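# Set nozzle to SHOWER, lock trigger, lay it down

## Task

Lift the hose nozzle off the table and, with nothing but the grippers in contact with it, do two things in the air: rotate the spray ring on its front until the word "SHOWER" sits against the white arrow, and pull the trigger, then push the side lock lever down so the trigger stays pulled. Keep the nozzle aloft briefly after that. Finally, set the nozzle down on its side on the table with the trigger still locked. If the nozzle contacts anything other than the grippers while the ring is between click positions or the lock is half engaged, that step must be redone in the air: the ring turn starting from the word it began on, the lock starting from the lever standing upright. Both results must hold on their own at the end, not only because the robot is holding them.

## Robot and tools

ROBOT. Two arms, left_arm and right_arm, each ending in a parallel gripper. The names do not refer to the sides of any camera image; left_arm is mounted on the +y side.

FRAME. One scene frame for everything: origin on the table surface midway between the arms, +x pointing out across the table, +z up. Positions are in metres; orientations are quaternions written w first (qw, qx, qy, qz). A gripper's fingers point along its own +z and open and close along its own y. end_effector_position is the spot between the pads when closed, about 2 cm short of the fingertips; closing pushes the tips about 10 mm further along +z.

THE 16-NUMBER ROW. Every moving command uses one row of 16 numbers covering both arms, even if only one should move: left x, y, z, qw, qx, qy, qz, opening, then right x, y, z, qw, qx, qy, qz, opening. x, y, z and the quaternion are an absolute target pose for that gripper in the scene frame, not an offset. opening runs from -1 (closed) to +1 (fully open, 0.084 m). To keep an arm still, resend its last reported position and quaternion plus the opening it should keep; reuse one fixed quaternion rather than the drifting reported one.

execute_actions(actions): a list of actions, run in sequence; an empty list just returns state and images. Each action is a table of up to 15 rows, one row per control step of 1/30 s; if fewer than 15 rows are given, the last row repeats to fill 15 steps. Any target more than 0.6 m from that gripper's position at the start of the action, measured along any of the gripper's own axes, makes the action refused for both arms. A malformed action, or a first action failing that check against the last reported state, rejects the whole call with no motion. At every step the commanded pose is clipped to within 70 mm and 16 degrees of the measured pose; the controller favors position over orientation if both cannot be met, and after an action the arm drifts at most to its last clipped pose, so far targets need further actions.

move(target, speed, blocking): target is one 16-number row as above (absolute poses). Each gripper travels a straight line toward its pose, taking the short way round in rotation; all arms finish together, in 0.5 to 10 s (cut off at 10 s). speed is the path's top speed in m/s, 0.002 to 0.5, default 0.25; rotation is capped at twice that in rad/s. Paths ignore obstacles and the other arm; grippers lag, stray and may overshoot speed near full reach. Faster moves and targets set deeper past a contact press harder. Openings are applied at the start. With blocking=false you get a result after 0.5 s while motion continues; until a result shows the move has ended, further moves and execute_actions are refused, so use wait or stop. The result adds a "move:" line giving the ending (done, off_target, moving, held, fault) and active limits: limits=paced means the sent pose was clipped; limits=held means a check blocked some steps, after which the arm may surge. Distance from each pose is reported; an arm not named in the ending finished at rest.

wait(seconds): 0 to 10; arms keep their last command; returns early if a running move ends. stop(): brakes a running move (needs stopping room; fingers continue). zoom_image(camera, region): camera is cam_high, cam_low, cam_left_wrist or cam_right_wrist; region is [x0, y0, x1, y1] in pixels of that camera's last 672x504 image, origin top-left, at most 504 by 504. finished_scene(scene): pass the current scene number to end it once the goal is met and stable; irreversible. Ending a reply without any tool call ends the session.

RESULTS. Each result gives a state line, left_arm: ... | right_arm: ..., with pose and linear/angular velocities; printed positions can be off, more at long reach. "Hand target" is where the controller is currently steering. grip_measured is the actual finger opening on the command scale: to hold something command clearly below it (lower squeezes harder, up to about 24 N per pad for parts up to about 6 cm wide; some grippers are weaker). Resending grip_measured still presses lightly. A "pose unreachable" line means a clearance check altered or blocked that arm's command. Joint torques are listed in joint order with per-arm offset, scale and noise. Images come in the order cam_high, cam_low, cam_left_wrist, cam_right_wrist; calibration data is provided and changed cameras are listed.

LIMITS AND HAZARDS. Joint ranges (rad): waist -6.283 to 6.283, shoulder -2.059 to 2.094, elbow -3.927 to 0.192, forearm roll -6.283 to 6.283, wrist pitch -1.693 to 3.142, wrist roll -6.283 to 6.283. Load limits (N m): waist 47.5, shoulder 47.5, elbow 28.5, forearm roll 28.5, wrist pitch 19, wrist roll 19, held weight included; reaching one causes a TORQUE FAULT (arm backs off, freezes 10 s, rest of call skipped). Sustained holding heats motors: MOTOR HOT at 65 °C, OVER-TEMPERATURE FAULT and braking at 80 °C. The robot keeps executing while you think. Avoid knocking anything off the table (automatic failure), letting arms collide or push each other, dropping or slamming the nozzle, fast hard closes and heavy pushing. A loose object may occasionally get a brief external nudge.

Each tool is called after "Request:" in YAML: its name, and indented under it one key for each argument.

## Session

Request:
execute_actions:
  actions: []

Scene clock: 0.00 s.
left_arm: end_effector_position=(+0.1526, +0.6427, +0.3748) grip_measured=+1.00 end_effector_quat_wxyz=(-0.017, +0.284, +0.959, +0.007) end_effector_velocity=(+0.000, -0.000, -0.000) end_effector_angular_velocity=(-0.000, +0.001, -0.001) | right_arm: end_effector_position=(+0.2393, -0.1493, +0.3224) grip_measured=+1.00 end_effector_quat_wxyz=(+0.059, +0.801, -0.595, +0.023) end_effector_velocity=(+0.000, +0.000, +0.001) end_effector_angular_velocity=(+0.002, -0.001, -0.000)
Joint positions: left_arm=[ 0.734 -0.54  -1.061  0.037  1.605 -1.748  0.084] | right_arm=[ 0.96  -0.643 -0.857 -0.066  1.608  2.033  0.084]
Joint velocities: left_arm=[-0.001 -0.     0.     0.     0.001  0.    -0.   ] | right_arm=[-0.     0.    -0.002  0.     0.     0.    -0.   ]
Joint torques (N m, as the arm reports them, + toward a larger angle): no reading
Motor temperatures (°C, as the motors report them): left_arm=[34 33 35 38 39 37] | right_arm=[34 34 36 31 36 36]
Hand target (left_arm): +0.153, +0.643, +0.375; -0.017, +0.284, +0.959, +0.007
Hand target (right_arm): +0.239, -0.149, +0.322; +0.059, +0.801, -0.595, +0.023
camera_calibration (this result's frames):
cam_left_wrist: T_world_to_cam=[[0.561414, 0.82731, 0.0193037, -0.596142], [0.827343, -0.560629, -0.0346171, 0.315947], [-0.0178169, 0.0354053, -0.999214, 0.486488], [0, 0, 0, 1]] pos_world=[0.0819535, 0.653099, 0.508551]
cam_right_wrist: T_world_to_cam=[[-0.953829, -0.295899, 0.0515256, 0.204914], [-0.30005, 0.946433, -0.119309, 0.323596], [-0.0134621, -0.129261, -0.991519, 0.432634], [0, 0, 0, 1]] pos_world=[0.298371, -0.189705, 0.457015]

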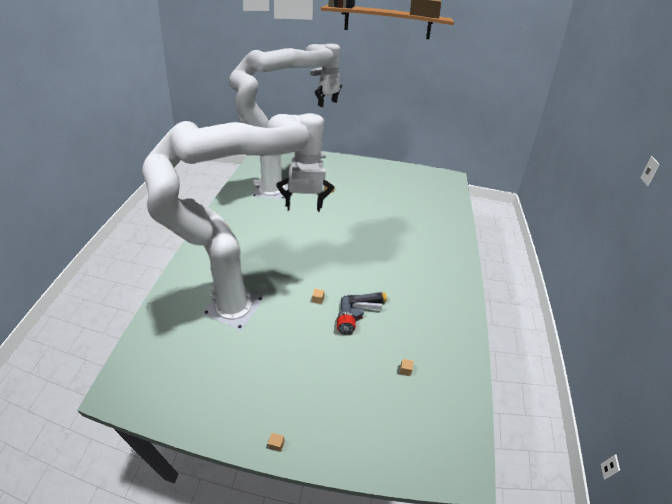

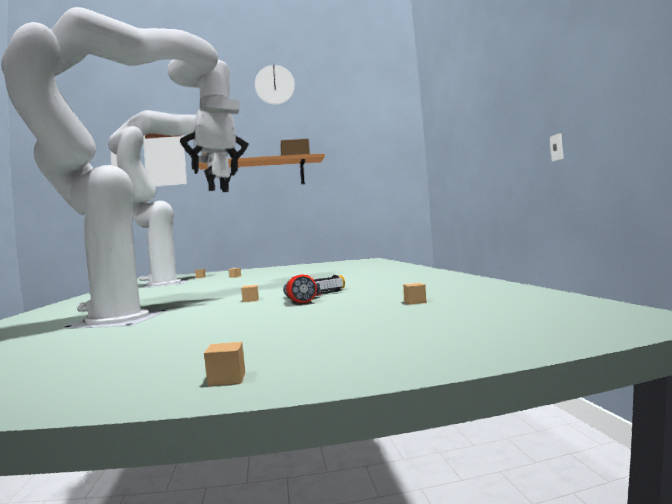

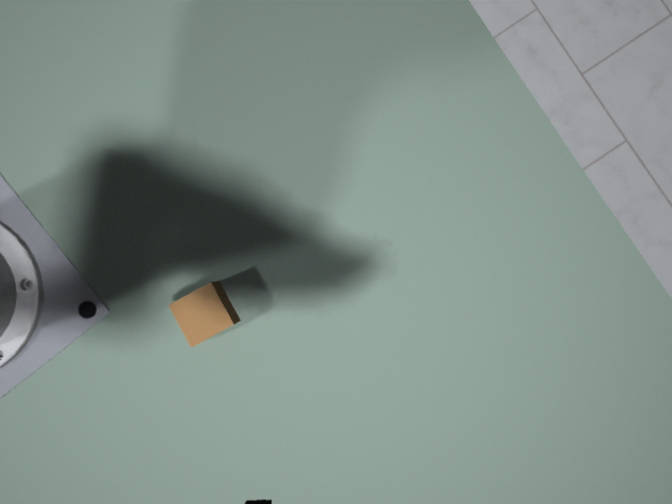

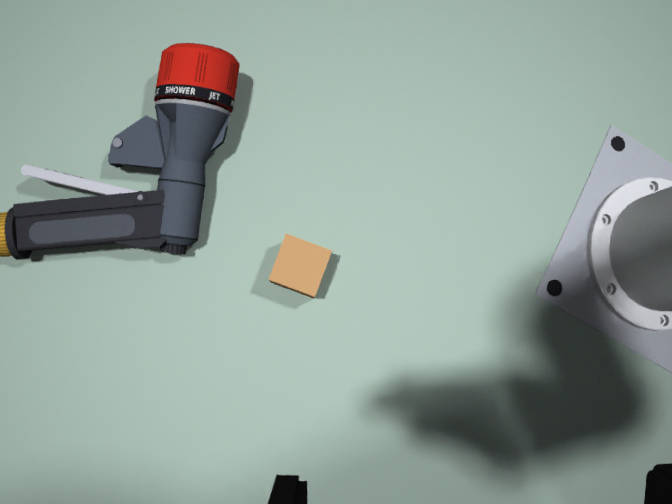

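Request:
move:
  target: [0.3,0.3,0.4,0,0,1,0,1,0.42,-0.27,0.2,0,0.978,0.208,0,1]
  speed: 0.35

Scene clock: 4.20 s.
left_arm: end_effector_position=(+0.2995, +0.2998, +0.4002) grip_measured=+1.00 end_effector_quat_wxyz=(+0.001, -0.000, +1.000, -0.003) end_effector_velocity=(+0.001, -0.002, +0.000) end_effector_angular_velocity=(+0.002, +0.002, +0.002) | right_arm: end_effector_position=(+0.4203, -0.2691, +0.2005) grip_measured=+1.00 end_effector_quat_wxyz=(+0.001, +0.978, +0.208, +0.001) end_effector_velocity=(+0.001, -0.000, -0.001) end_effector_angular_velocity=(+0.006, +0.004, +0.012)
Joint positions: left_arm=[-0.372 -0.333 -1.299 -0.004  1.628 -3.432  0.084] | right_arm=[ 0.339 -0.257 -0.791 -0.002  1.047 -0.285  0.084]
Joint velocities: left_arm=[-0.005  0.007 -0.007  0.001  0.002 -0.008 -0.   ] | right_arm=[-0.005  0.007 -0.006  0.007  0.002 -0.02  -0.   ]
Joint torques (N m, as the arm reports them, + toward a larger angle): left_arm=[  1.78 -13.82 -11.54  -0.39  -1.1   -0.37] | right_arm=[ -2.08 -19.75 -24.42  -0.99  -2.3   -0.31]
Motor temperatures (°C, as the motors report them): left_arm=[34 33 36 38 39 37] | right_arm=[34 34 37 31 36 36]
Hand target (left_arm): +0.300, +0.300, +0.400; +0.001, -0.000, +1.000, -0.002
Hand target (right_arm): +0.420, -0.269, +0.200; +0.001, +0.978, +0.208, +0.000
Off the commanded pose (left_arm): 0.001 m, 0 deg.
Off the commanded pose (right_arm): 0.001 m, 0 deg.
move: done
camera_calibration (this result's frames):
cam_left_wrist: T_world_to_cam=[[0.0187416, 0.999751, 0.0121109, -0.281675], [0.999815, -0.0187914, 0.00401206, -0.226511], [0.00423864, 0.0120335, -0.999919, 0.527373], [0, 0, 0, 1]] pos_world=[0.229513, 0.271003, 0.53165]
cam_right_wrist: T_world_to_cam=[[0.415208, -0.909612, -0.0144032, -0.379047], [-0.909699, -0.41502, -0.0143801, 0.345609], [0.00710271, 0.0190733, -0.999793, 0.331675], [0, 0, 0, 1]] pos_world=[0.469427, -0.207677, 0.331116]

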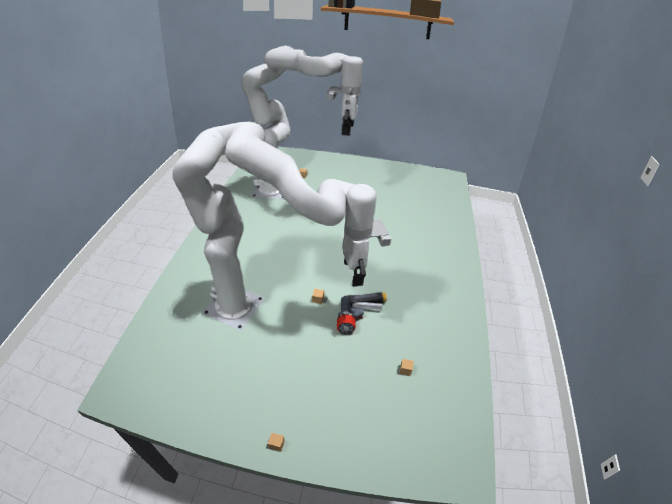

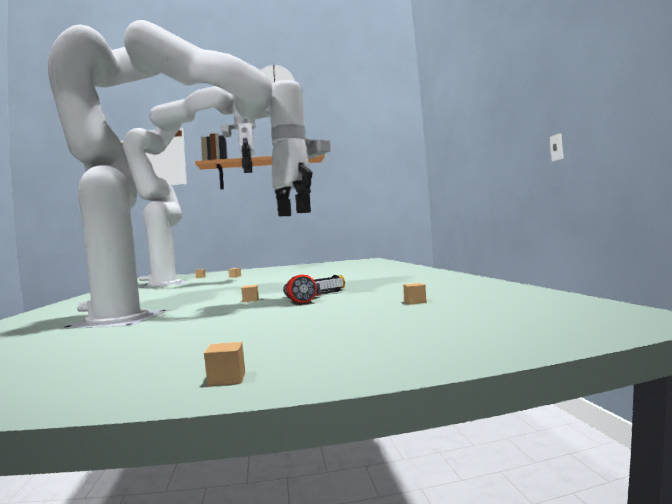

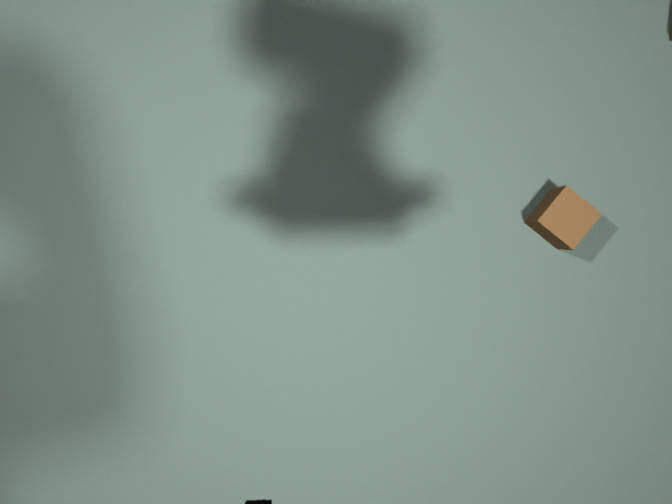

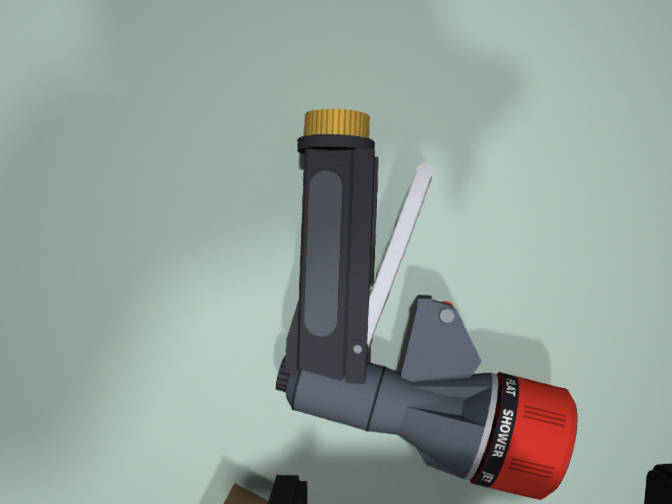

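Request:
move:
  target: [0.3,0.3,0.4,0,0,1,0,1,0.4885,-0.2075,0.09,0,0.9816,0.1908,0,1]

Request:
move:
  target: [0.3,0.3,0.4,0,0,1,0,1,0.4885,-0.2075,0.028,0,0.9816,0.1908,0,1]
  speed: 0.06

Request:
zoom_image:
  camera: "cam_low"
  region: [270,230,380,310]

Scene clock: 6.60 s.
left_arm: end_effector_position=(+0.3000, +0.3000, +0.4000) grip_measured=+1.00 end_effector_quat_wxyz=(-0.000, +0.000, +1.000, -0.000) end_effector_velocity=(+0.000, +0.000, +0.000) end_effector_angular_velocity=(+0.000, +0.000, +0.000) | right_arm: end_effector_position=(+0.4884, -0.2073, +0.0907) grip_measured=+1.00 end_effector_quat_wxyz=(-0.000, +0.982, +0.191, +0.000) end_effector_velocity=(+0.001, +0.001, -0.003) end_effector_angular_velocity=(-0.001, +0.003, -0.000)
Joint positions: left_arm=[-0.374 -0.329 -1.302 -0.     1.631 -3.433  0.084] | right_arm=[ 0.45   0.174 -0.931  0.     0.756 -0.141  0.084]
Joint velocities: left_arm=[ 0.001  0.    -0.     0.     0.     0.    -0.   ] | right_arm=[ 0.001  0.012 -0.007 -0.    -0.001  0.001 -0.   ]
Joint torques (N m, as the arm reports them, + toward a larger angle): left_arm=[  1.83 -13.71 -11.57  -0.44  -1.24  -0.47] | right_arm=[ -2.68 -29.49 -22.24  -0.76  -2.43  -0.31]
Motor temperatures (°C, as the motors report them): left_arm=[34 34 37 38 39 37] | right_arm=[34 35 38 31 36 36]
Hand target (left_arm): +0.300, +0.300, +0.400; -0.000, +0.000, +1.000, -0.000
Hand target (right_arm): +0.488, -0.207, +0.090; -0.000, +0.982, +0.191, +0.000
Off the commanded pose (left_arm): 0.000 m, 0 deg.
Off the commanded pose (right_arm): 0.001 m, 0 deg.
move: done
camera_calibration (this result's frames):
cam_left_wrist: T_world_to_cam=[[0.0187854, 0.999675, 0.0172261, -0.283931], [0.99982, -0.0188272, 0.00226754, -0.22627], [0.00259112, 0.0171804, -0.999849, 0.526063], [0, 0, 0, 1]] pos_world=[0.2302, 0.27054, 0.531388]
cam_right_wrist: T_world_to_cam=[[0.383846, -0.923248, -0.01661, -0.339981], [-0.92337, -0.383635, -0.0145495, 0.444818], [0.00706063, 0.020922, -0.999756, 0.220622], [0, 0, 0, 1]] pos_world=[0.539674, -0.147855, 0.221393]

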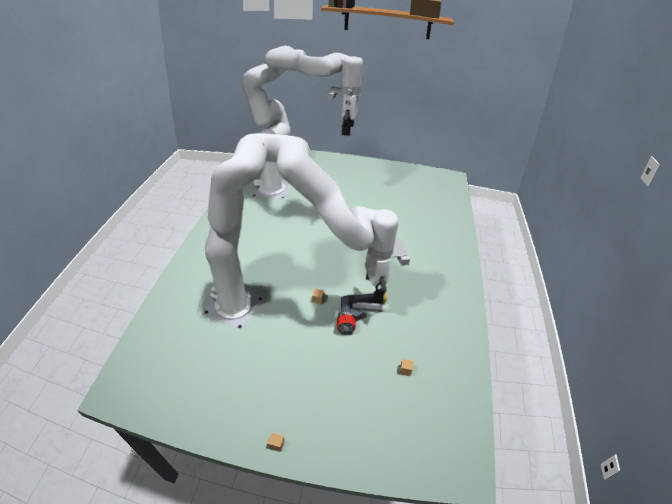

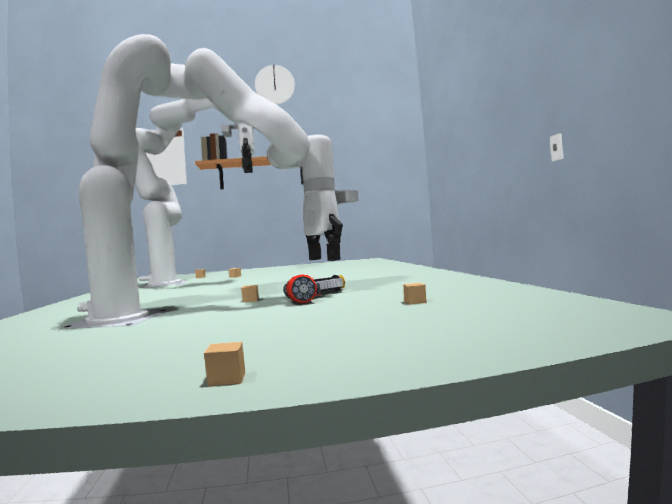

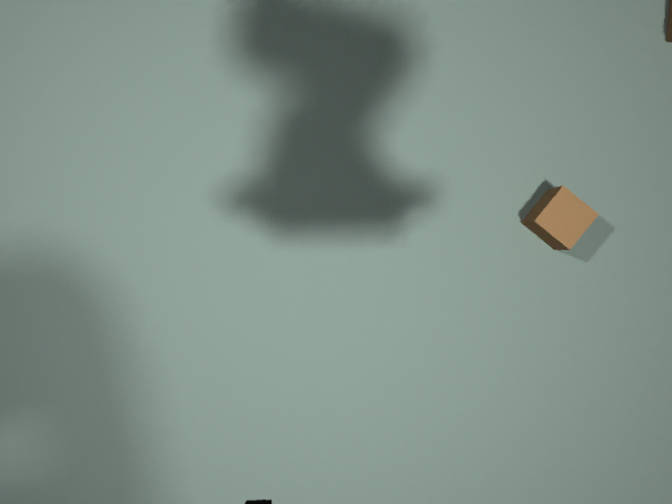

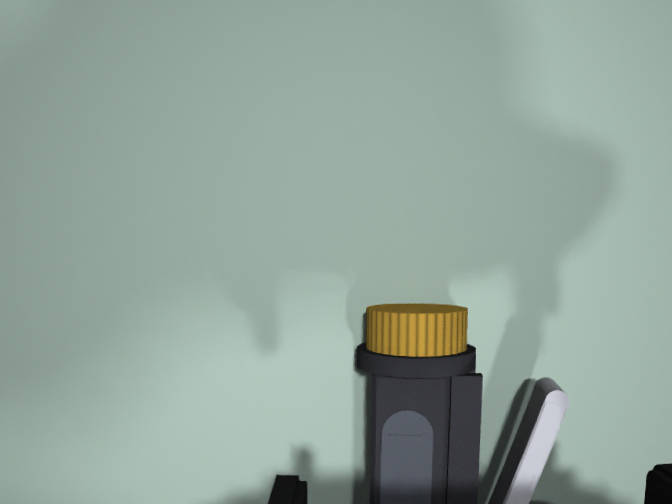

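Scene clock: 8.07 s.
left_arm: end_effector_position=(+0.3000, +0.3000, +0.4000) grip_measured=+1.00 end_effector_quat_wxyz=(-0.000, +0.000, +1.000, -0.000) end_effector_velocity=(+0.000, +0.000, +0.000) end_effector_angular_velocity=(-0.000, -0.000, +0.001) | right_arm: end_effector_position=(+0.4887, -0.2074, +0.0285) grip_measured=+1.00 end_effector_quat_wxyz=(-0.000, +0.982, +0.191, +0.000) end_effector_velocity=(+0.001, +0.000, -0.002) end_effector_angular_velocity=(+0.000, -0.003, +0.001)
Joint positions: left_arm=[-0.374 -0.329 -1.302  0.     1.631 -3.433  0.084] | right_arm=[ 0.449  0.313 -0.904  0.     0.591 -0.141  0.084]
Joint velocities: left_arm=[ 0.001 -0.    -0.    -0.    -0.     0.     0.   ] | right_arm=[ 0.     0.006 -0.001 -0.001 -0.008 -0.    -0.   ]
Joint torques (N m, as the arm reports them, + toward a larger angle): left_arm=[  1.89 -13.54 -11.73  -0.49  -1.2   -0.36] | right_arm=[ -2.41 -31.29 -19.57  -0.29  -2.04  -0.29]
Motor temperatures (°C, as the motors report them): left_arm=[34 34 37 38 39 37] | right_arm=[34 35 38 31 36 36]
Hand target (left_arm): +0.300, +0.300, +0.400; -0.000, +0.000, +1.000, -0.000
Hand target (right_arm): +0.489, -0.207, +0.028; -0.000, +0.982, +0.191, -0.000
Off the commanded pose (left_arm): 0.000 m, 0 deg.
Off the commanded pose (right_arm): 0.001 m, 0 deg.
move: done
camera_calibration (this result's frames):
cam_left_wrist: T_world_to_cam=[[0.0187709, 0.999675, 0.0172448, -0.283936], [0.99982, -0.018813, 0.00228089, -0.22628], [0.00260458, 0.0171989, -0.999849, 0.526053], [0, 0, 0, 1]] pos_world=[0.230199, 0.270539, 0.531386]
cam_right_wrist: T_world_to_cam=[[0.383878, -0.923238, -0.0164327, -0.341242], [-0.923359, -0.383675, -0.014213, 0.444117], [0.00681712, 0.0206293, -0.999764, 0.158513], [0, 0, 0, 1]] pos_world=[0.539993, -0.147921, 0.15918]

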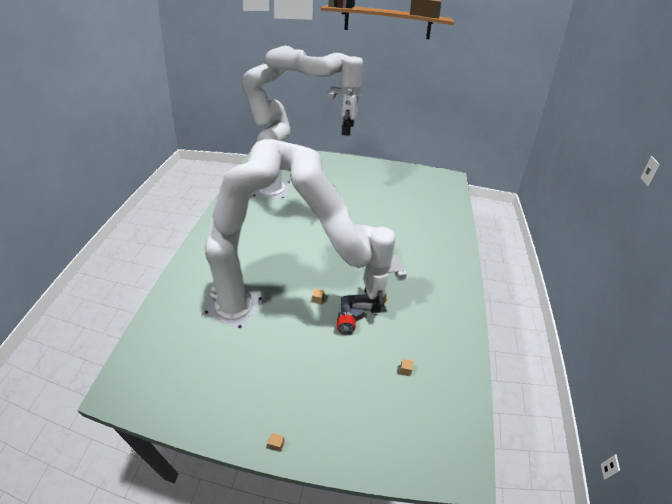

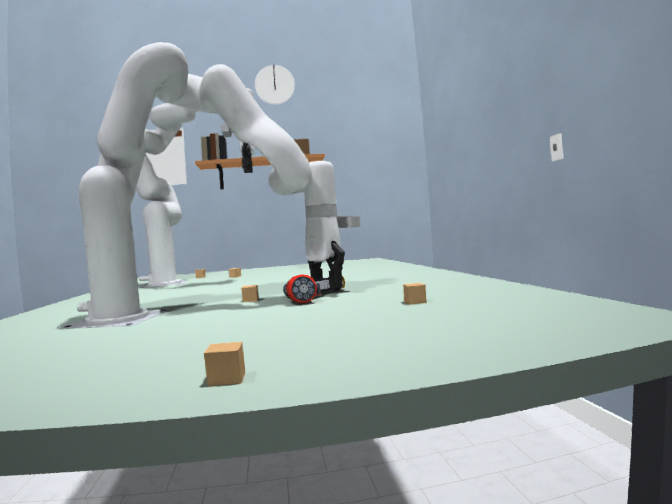

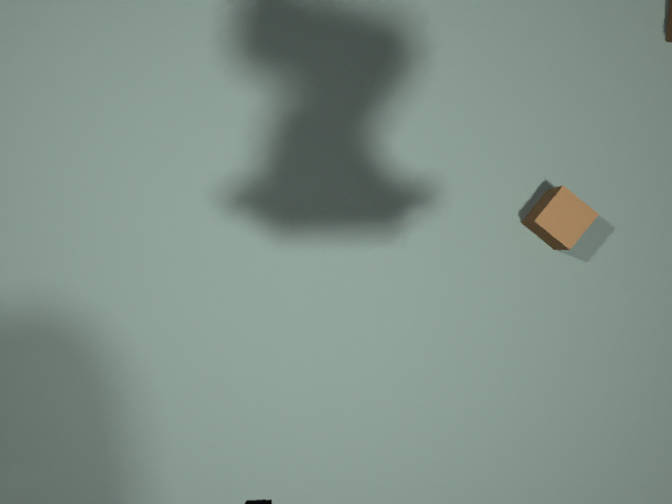

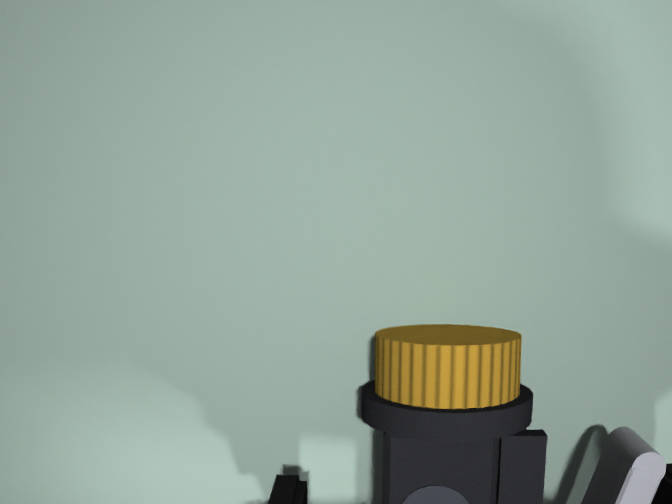

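Region (270, 230, 380, 310) of cam_low's 672x504 image, scaled by 4.582, with more detail than that image has; it fills the top 367 rows of this view, and the rest is white.

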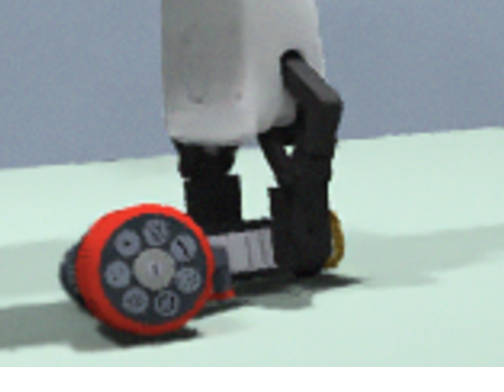

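Shift toward the handle by ~8 mm while closing.

Request:
execute_actions:
  actions:
    - [[0.3,0.3,0.4,0,0,1,0,1,0.487,-0.204,0.026,0,0.9816,0.1908,0,0.6]]
    - [[0.3,0.3,0.4,0,0,1,0,1,0.4855,-0.200,0.026,0,0.9816,0.1908,0,0.2]]
    - [[0.3,0.3,0.4,0,0,1,0,1,0.4855,-0.200,0.026,0,0.9816,0.1908,0,-0.2]]
    - [[0.3,0.3,0.4,0,0,1,0,1,0.4855,-0.200,0.026,0,0.9816,0.1908,0,-1]]

Request:
move:
  target: [0.3,0.3,0.4,0,0,1,0,1,0.47,-0.19,0.12,0,0.9816,0.1908,0,-1]
  speed: 0.1

Request:
move:
  target: [0.3,0.3,0.4,0,0,1,0,1,0.4,-0.05,0.27,0.7071,-0.7071,0,0,-1]

Scene clock: 10.97 s.
left_arm: end_effector_position=(+0.3000, +0.3000, +0.4000) grip_measured=+1.00 end_effector_quat_wxyz=(+0.000, +0.000, +1.000, -0.000) end_effector_velocity=(-0.000, -0.000, -0.000) end_effector_angular_velocity=(-0.000, +0.000, -0.000) | right_arm: end_effector_position=(+0.4859, -0.1999, +0.0264) grip_measured=-0.12 end_effector_quat_wxyz=(-0.000, +0.982, +0.191, +0.001) end_effector_velocity=(-0.000, -0.000, -0.000) end_effector_angular_velocity=(-0.000, +0.001, +0.000)
Joint positions: left_arm=[-0.374 -0.329 -1.302  0.     1.631 -3.433  0.084] | right_arm=[ 0.467  0.316 -0.9    0.     0.583 -0.124  0.039]
Joint velocities: left_arm=[-0. -0.  0. -0.  0. -0.  0.] | right_arm=[-0.     0.001  0.    -0.    -0.    -0.     0.   ]
Joint torques (N m, as the arm reports them, + toward a larger angle): left_arm=[  1.9  -13.62 -11.66  -0.49  -1.11  -0.4 ] | right_arm=[ -5.53 -19.05 -11.94  -0.96  -0.68  -0.23]
Motor temperatures (°C, as the motors report them): left_arm=[34 34 37 38 39 37] | right_arm=[34 35 38 31 36 36]
Hand target (left_arm): +0.300, +0.300, +0.400; -0.000, -0.000, +1.000, -0.000
Hand target (right_arm): +0.486, -0.200, +0.026; -0.000, +0.982, +0.191, -0.000
Off the commanded pose (left_arm): 0.000 m, 0 deg.
Off the commanded pose (right_arm): 0.001 m, 0 deg.
camera_calibration (this result's frames):
cam_left_wrist: T_world_to_cam=[[0.0187711, 0.999675, 0.0172449, -0.283936], [0.99982, -0.0188132, 0.00228094, -0.22628], [0.00260463, 0.017199, -0.999849, 0.526053], [0, 0, 0, 1]] pos_world=[0.230199, 0.270539, 0.531386]
cam_right_wrist: T_world_to_cam=[[0.383933, -0.923216, -0.0163284, -0.333215], [-0.92333, -0.383715, -0.0149997, 0.444397], [0.00758257, 0.0208354, -0.999754, 0.155957], [0, 0, 0, 1]] pos_world=[0.537075, -0.140357, 0.157143]

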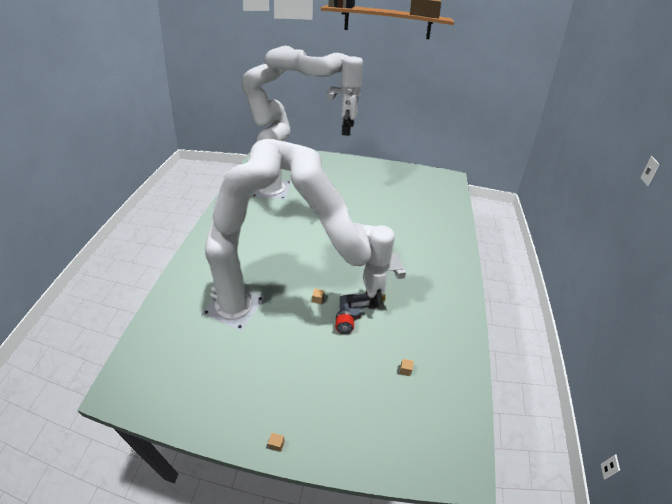

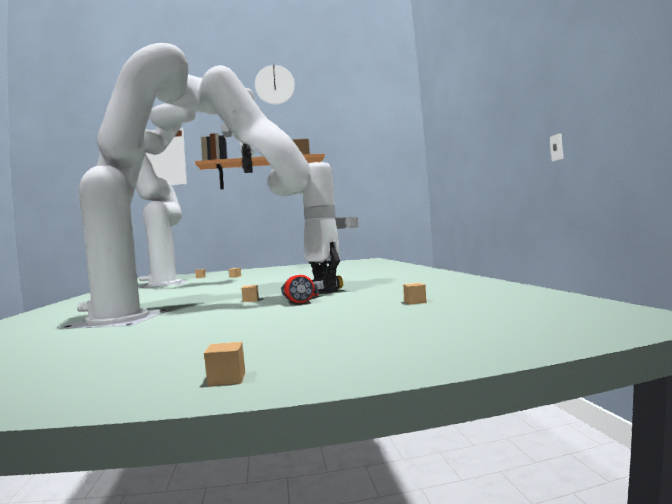

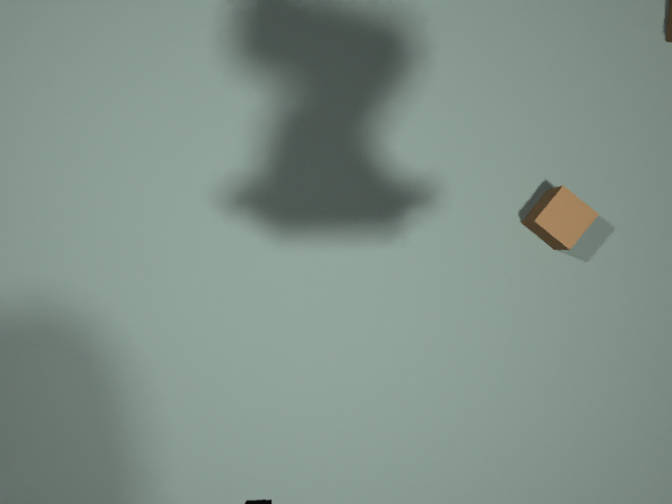

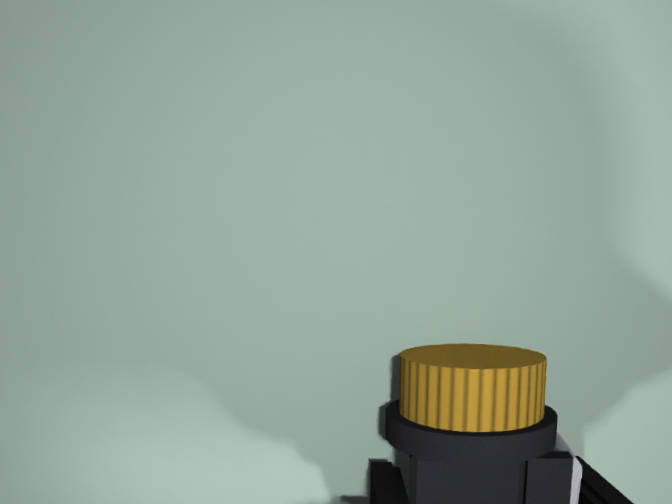

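Scene clock: 12.40 s.
left_arm: end_effector_position=(+0.3000, +0.3000, +0.4000) grip_measured=+1.00 end_effector_quat_wxyz=(+0.000, +0.000, +1.000, +0.000) end_effector_velocity=(+0.000, -0.000, +0.000) end_effector_angular_velocity=(-0.000, -0.001, -0.000) | right_arm: end_effector_position=(+0.4697, -0.1902, +0.1194) grip_measured=-0.17 end_effector_quat_wxyz=(+0.000, +0.982, +0.191, -0.000) end_effector_velocity=(+0.000, +0.000, +0.004) end_effector_angular_velocity=(+0.001, -0.003, +0.000)
Joint positions: left_arm=[-0.374 -0.329 -1.302  0.     1.631 -3.433  0.084] | right_arm=[ 0.496  0.08  -0.905  0.     0.826 -0.094  0.037]
Joint velocities: left_arm=[-0.     0.    -0.    -0.    -0.001 -0.    -0.   ] | right_arm=[ 0.001 -0.008 -0.002 -0.     0.007  0.001 -0.   ]
Joint torques (N m, as the arm reports them, + toward a larger angle): left_arm=[  1.82 -13.4  -11.61  -0.37  -1.18  -0.36] | right_arm=[ -2.41 -28.17 -24.11  -0.9   -2.26  -0.56]
Motor temperatures (°C, as the motors report them): left_arm=[34 34 38 38 39 37] | right_arm=[34 35 38 31 36 36]
Hand target (left_arm): +0.300, +0.300, +0.400; -0.000, +0.000, +1.000, +0.000
Hand target (right_arm): +0.470, -0.190, +0.120; -0.000, +0.982, +0.191, +0.000
Off the commanded pose (left_arm): 0.000 m, 0 deg.
Off the commanded pose (right_arm): 0.001 m, 0 deg.
move: done
camera_calibration (this result's frames):
cam_left_wrist: T_world_to_cam=[[0.0187709, 0.999675, 0.017245, -0.283936], [0.99982, -0.018813, 0.00228096, -0.22628], [0.00260465, 0.0171991, -0.999849, 0.526053], [0, 0, 0, 1]] pos_world=[0.230199, 0.270539, 0.531386]
cam_right_wrist: T_world_to_cam=[[0.383782, -0.923275, -0.0165642, -0.316475], [-0.923405, -0.3836, -0.0131733, 0.434391], [0.00580853, 0.0203512, -0.999776, 0.249574], [0, 0, 0, 1]] pos_world=[0.521127, -0.130641, 0.249998]

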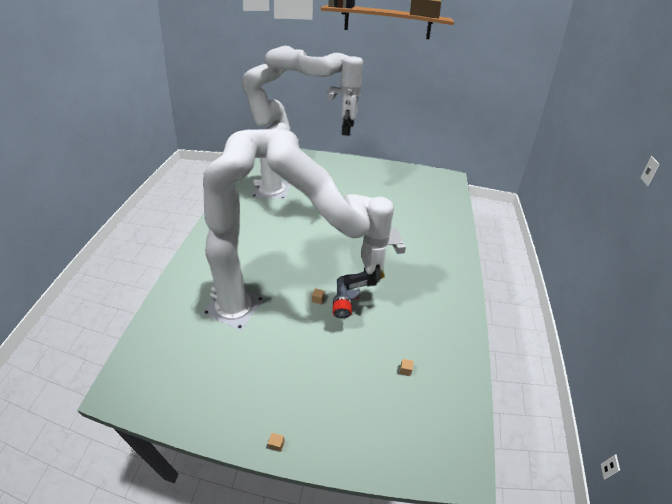

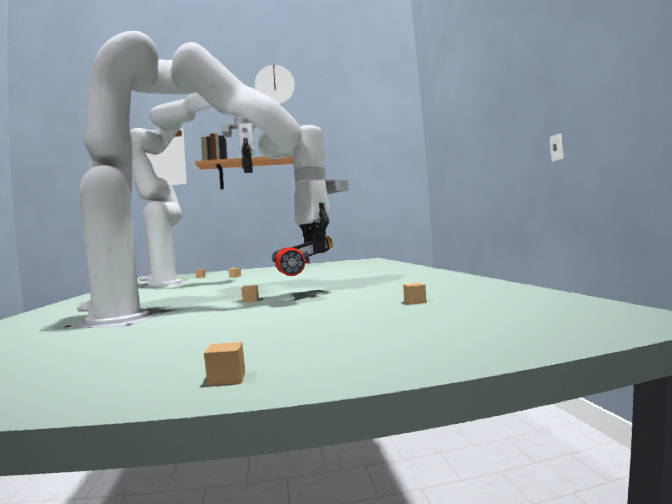

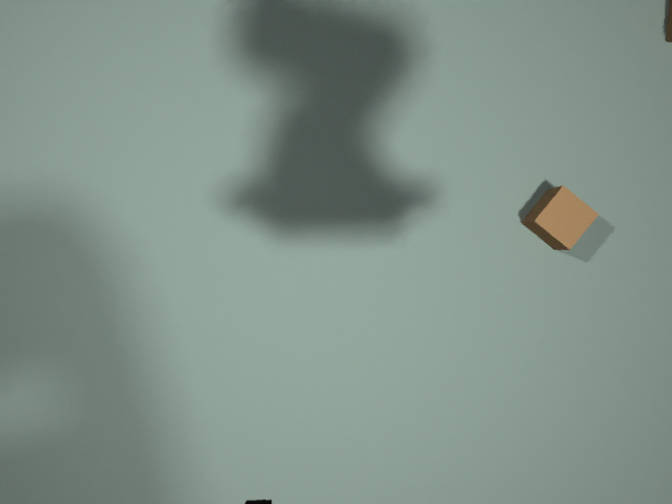

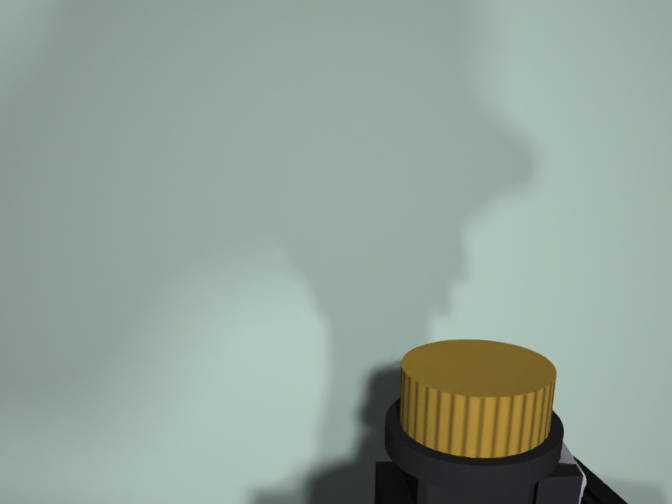

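Scene clock: 16.17 s.
left_arm: end_effector_position=(+0.3000, +0.3000, +0.4000) grip_measured=+1.00 end_effector_quat_wxyz=(-0.000, +0.000, +1.000, +0.000) end_effector_velocity=(-0.000, -0.000, -0.000) end_effector_angular_velocity=(+0.000, +0.000, -0.001) | right_arm: end_effector_position=(+0.3994, -0.0504, +0.2697) grip_measured=-0.17 end_effector_quat_wxyz=(+0.706, -0.708, -0.000, -0.002) end_effector_velocity=(-0.000, +0.001, +0.001) end_effector_angular_velocity=(+0.011, +0.000, -0.001)
Joint positions: left_arm=[-0.374 -0.329 -1.302  0.     1.631 -3.433  0.084] | right_arm=[ 0.265 -0.019 -0.644  1.618  1.532 -0.911  0.037]
Joint velocities: left_arm=[-0.001  0.     0.001  0.    -0.    -0.     0.   ] | right_arm=[ 0.002  0.002  0.003  0.01   0.007 -0.005 -0.   ]
Joint torques (N m, as the arm reports them, + toward a larger angle): left_arm=[  1.81 -13.54 -11.72  -0.37  -1.12  -0.38] | right_arm=[ -2.63 -22.88 -20.92   1.82   2.4   -0.2 ]
Motor temperatures (°C, as the motors report them): left_arm=[34 34 38 38 39 37] | right_arm=[34 35 39 31 36 36]
Hand target (left_arm): +0.300, +0.300, +0.400; -0.000, -0.000, +1.000, +0.000
Hand target (right_arm): +0.399, -0.050, +0.270; +0.707, -0.707, +0.000, -0.002
Off the commanded pose (left_arm): 0.000 m, 0 deg.
Off the commanded pose (right_arm): 0.001 m, 0 deg.
move: done
camera_calibration (this result's frames):
cam_left_wrist: T_world_to_cam=[[0.0187709, 0.999675, 0.0172451, -0.283936], [0.99982, -0.018813, 0.00228081, -0.22628], [0.0026045, 0.0171992, -0.999849, 0.526053], [0, 0, 0, 1]] pos_world=[0.230199, 0.270539, 0.531386]
cam_right_wrist: T_world_to_cam=[[0.0125465, 0.0146845, -0.999813, 0.302837], [-0.999794, 0.0161568, -0.012309, 0.475473], [0.015973, 0.999762, 0.0148842, 0.169052], [0, 0, 0, 1]] pos_world=[0.468875, -0.181141, 0.306117]

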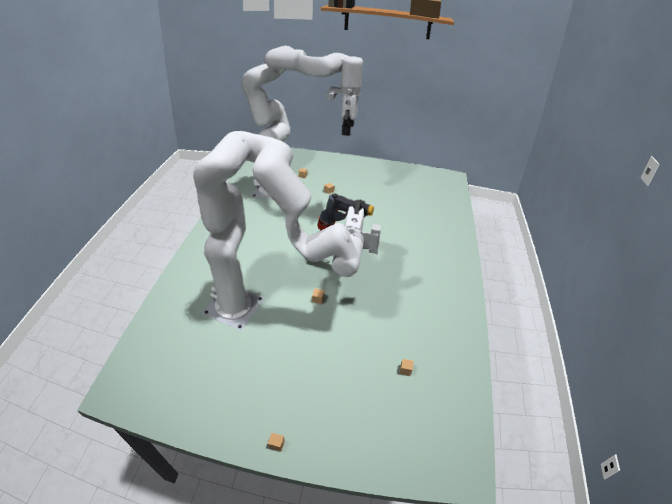

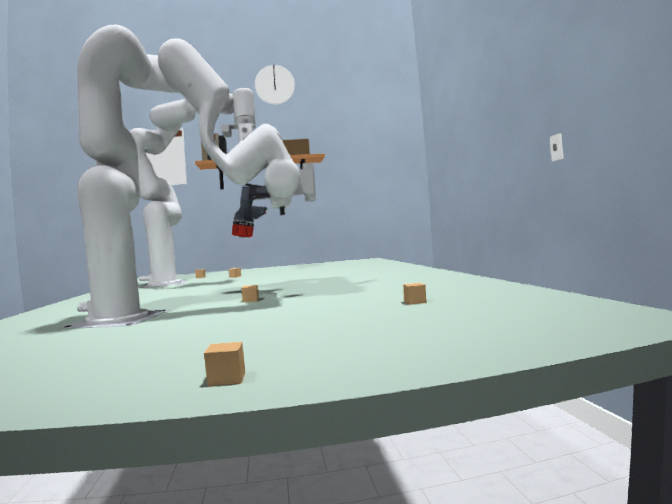

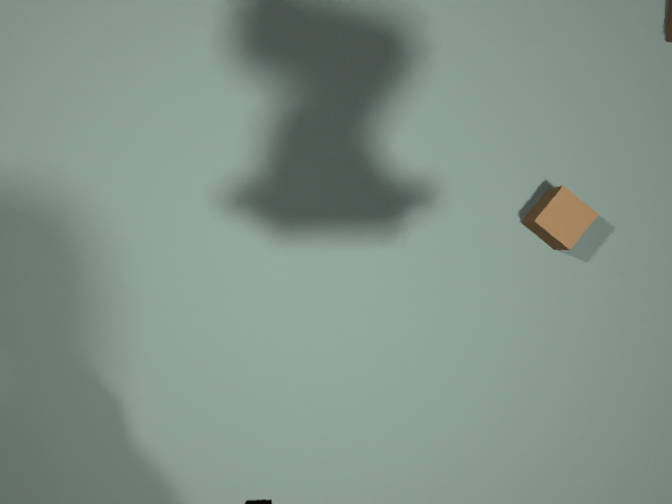

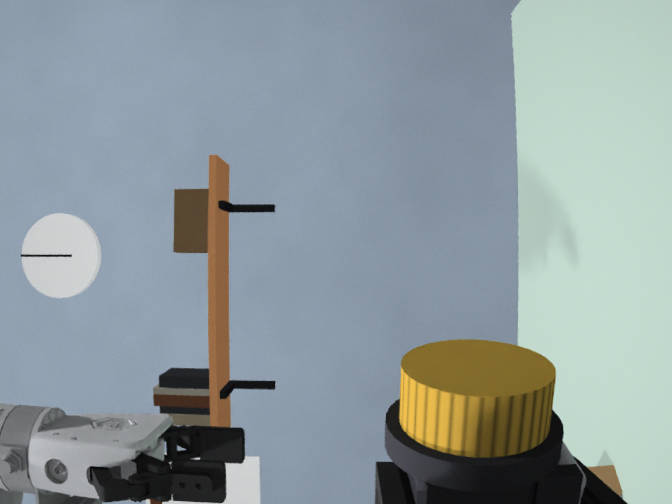

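Request:
move:
  target: [0.325,0.07,0.41,0,0.9962,0.0872,0,1,0.3,0.08,0.18,0.1529,-0.0061,0.6903,0.7071,-1]
  speed: 0.3

Scene clock: 23.43 s.
left_arm: end_effector_position=(+0.3247, +0.0700, +0.4104) grip_measured=+1.00 end_effector_quat_wxyz=(+0.001, +0.996, +0.088, -0.000) end_effector_velocity=(-0.000, -0.001, +0.000) end_effector_angular_velocity=(+0.002, +0.003, -0.012) | right_arm: end_effector_position=(+0.2998, +0.0795, +0.1802) grip_measured=-0.17 end_effector_quat_wxyz=(+0.153, -0.006, +0.690, +0.707) end_effector_velocity=(-0.000, +0.001, -0.000) end_effector_angular_velocity=(-0.001, +0.012, -0.000)
Joint positions: left_arm=[-0.805  0.182 -1.894 -0.002  1.711 -0.899  0.084] | right_arm=[ 0.86   0.081 -0.385  2.415  1.389  1.549  0.037]
Joint velocities: left_arm=[-0.002  0.007 -0.01  -0.001  0.006  0.01   0.   ] | right_arm=[ 0.004 -0.002 -0.001  0.003 -0.006  0.012 -0.   ]
Joint torques (N m, as the arm reports them, + toward a larger angle): left_arm=[  1.6  -23.93 -11.39  -0.39  -1.3   -0.4 ] | right_arm=[ -2.69 -22.2  -16.73   0.05   3.22  -0.51]
Motor temperatures (°C, as the motors report them): left_arm=[34 34 39 38 39 37] | right_arm=[34 35 39 31 36 36]
Hand target (left_arm): +0.325, +0.070, +0.410; +0.001, +0.996, +0.087, -0.001
Hand target (right_arm): +0.300, +0.080, +0.180; +0.153, -0.006, +0.690, +0.707
Off the commanded pose (left_arm): 0.001 m, 0 deg.
Off the commanded pose (right_arm): 0.001 m, 0 deg.
move: done
camera_calibration (this result's frames):
cam_left_wrist: T_world_to_cam=[[0.156367, -0.987513, 0.0191747, 0.038978], [-0.987699, -0.156333, 0.0032694, 0.399242], [-0.000230927, -0.0194501, -0.999811, 0.543858], [0, 0, 0, 1]] pos_world=[0.388362, 0.111484, 0.541702]
cam_right_wrist: T_world_to_cam=[[-0.231657, 0.017554, 0.972639, -0.0697978], [0.953432, -0.19441, 0.230591, -0.239853], [0.193139, 0.980763, 0.0282999, -0.0119195], [0, 0, 0, 1]] pos_world=[0.214816, -0.0337145, 0.123533]

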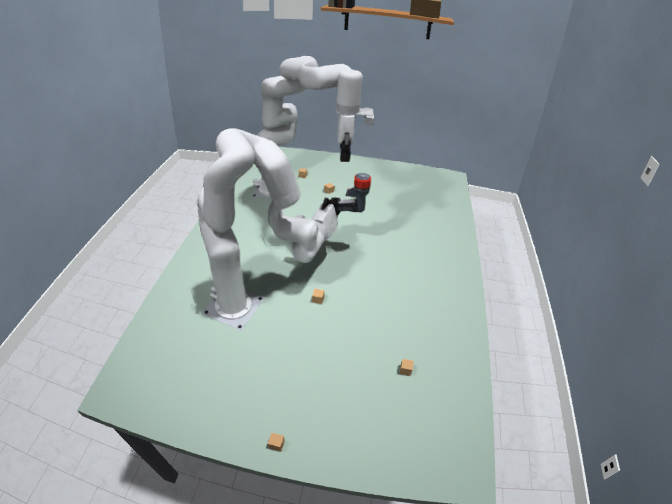

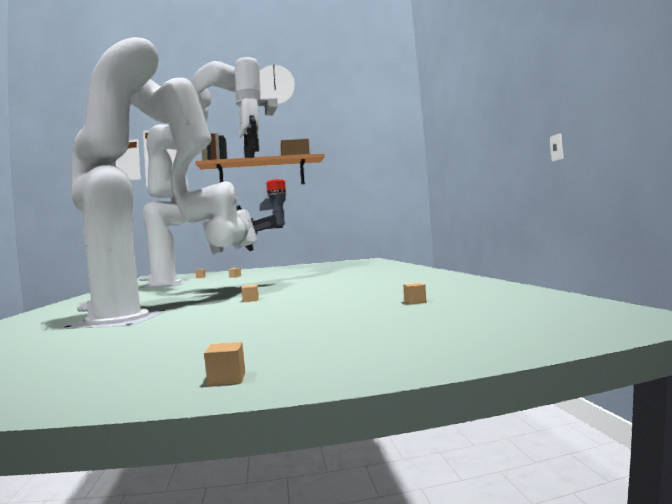

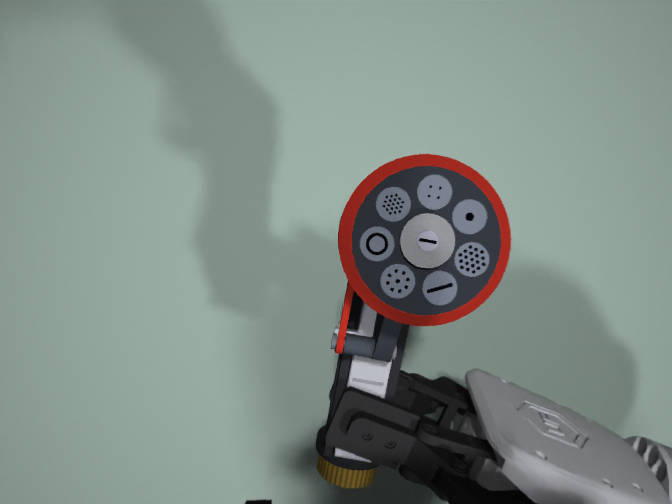

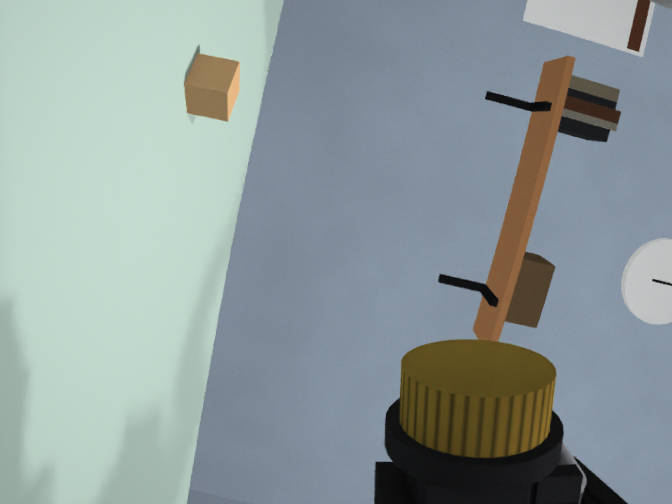

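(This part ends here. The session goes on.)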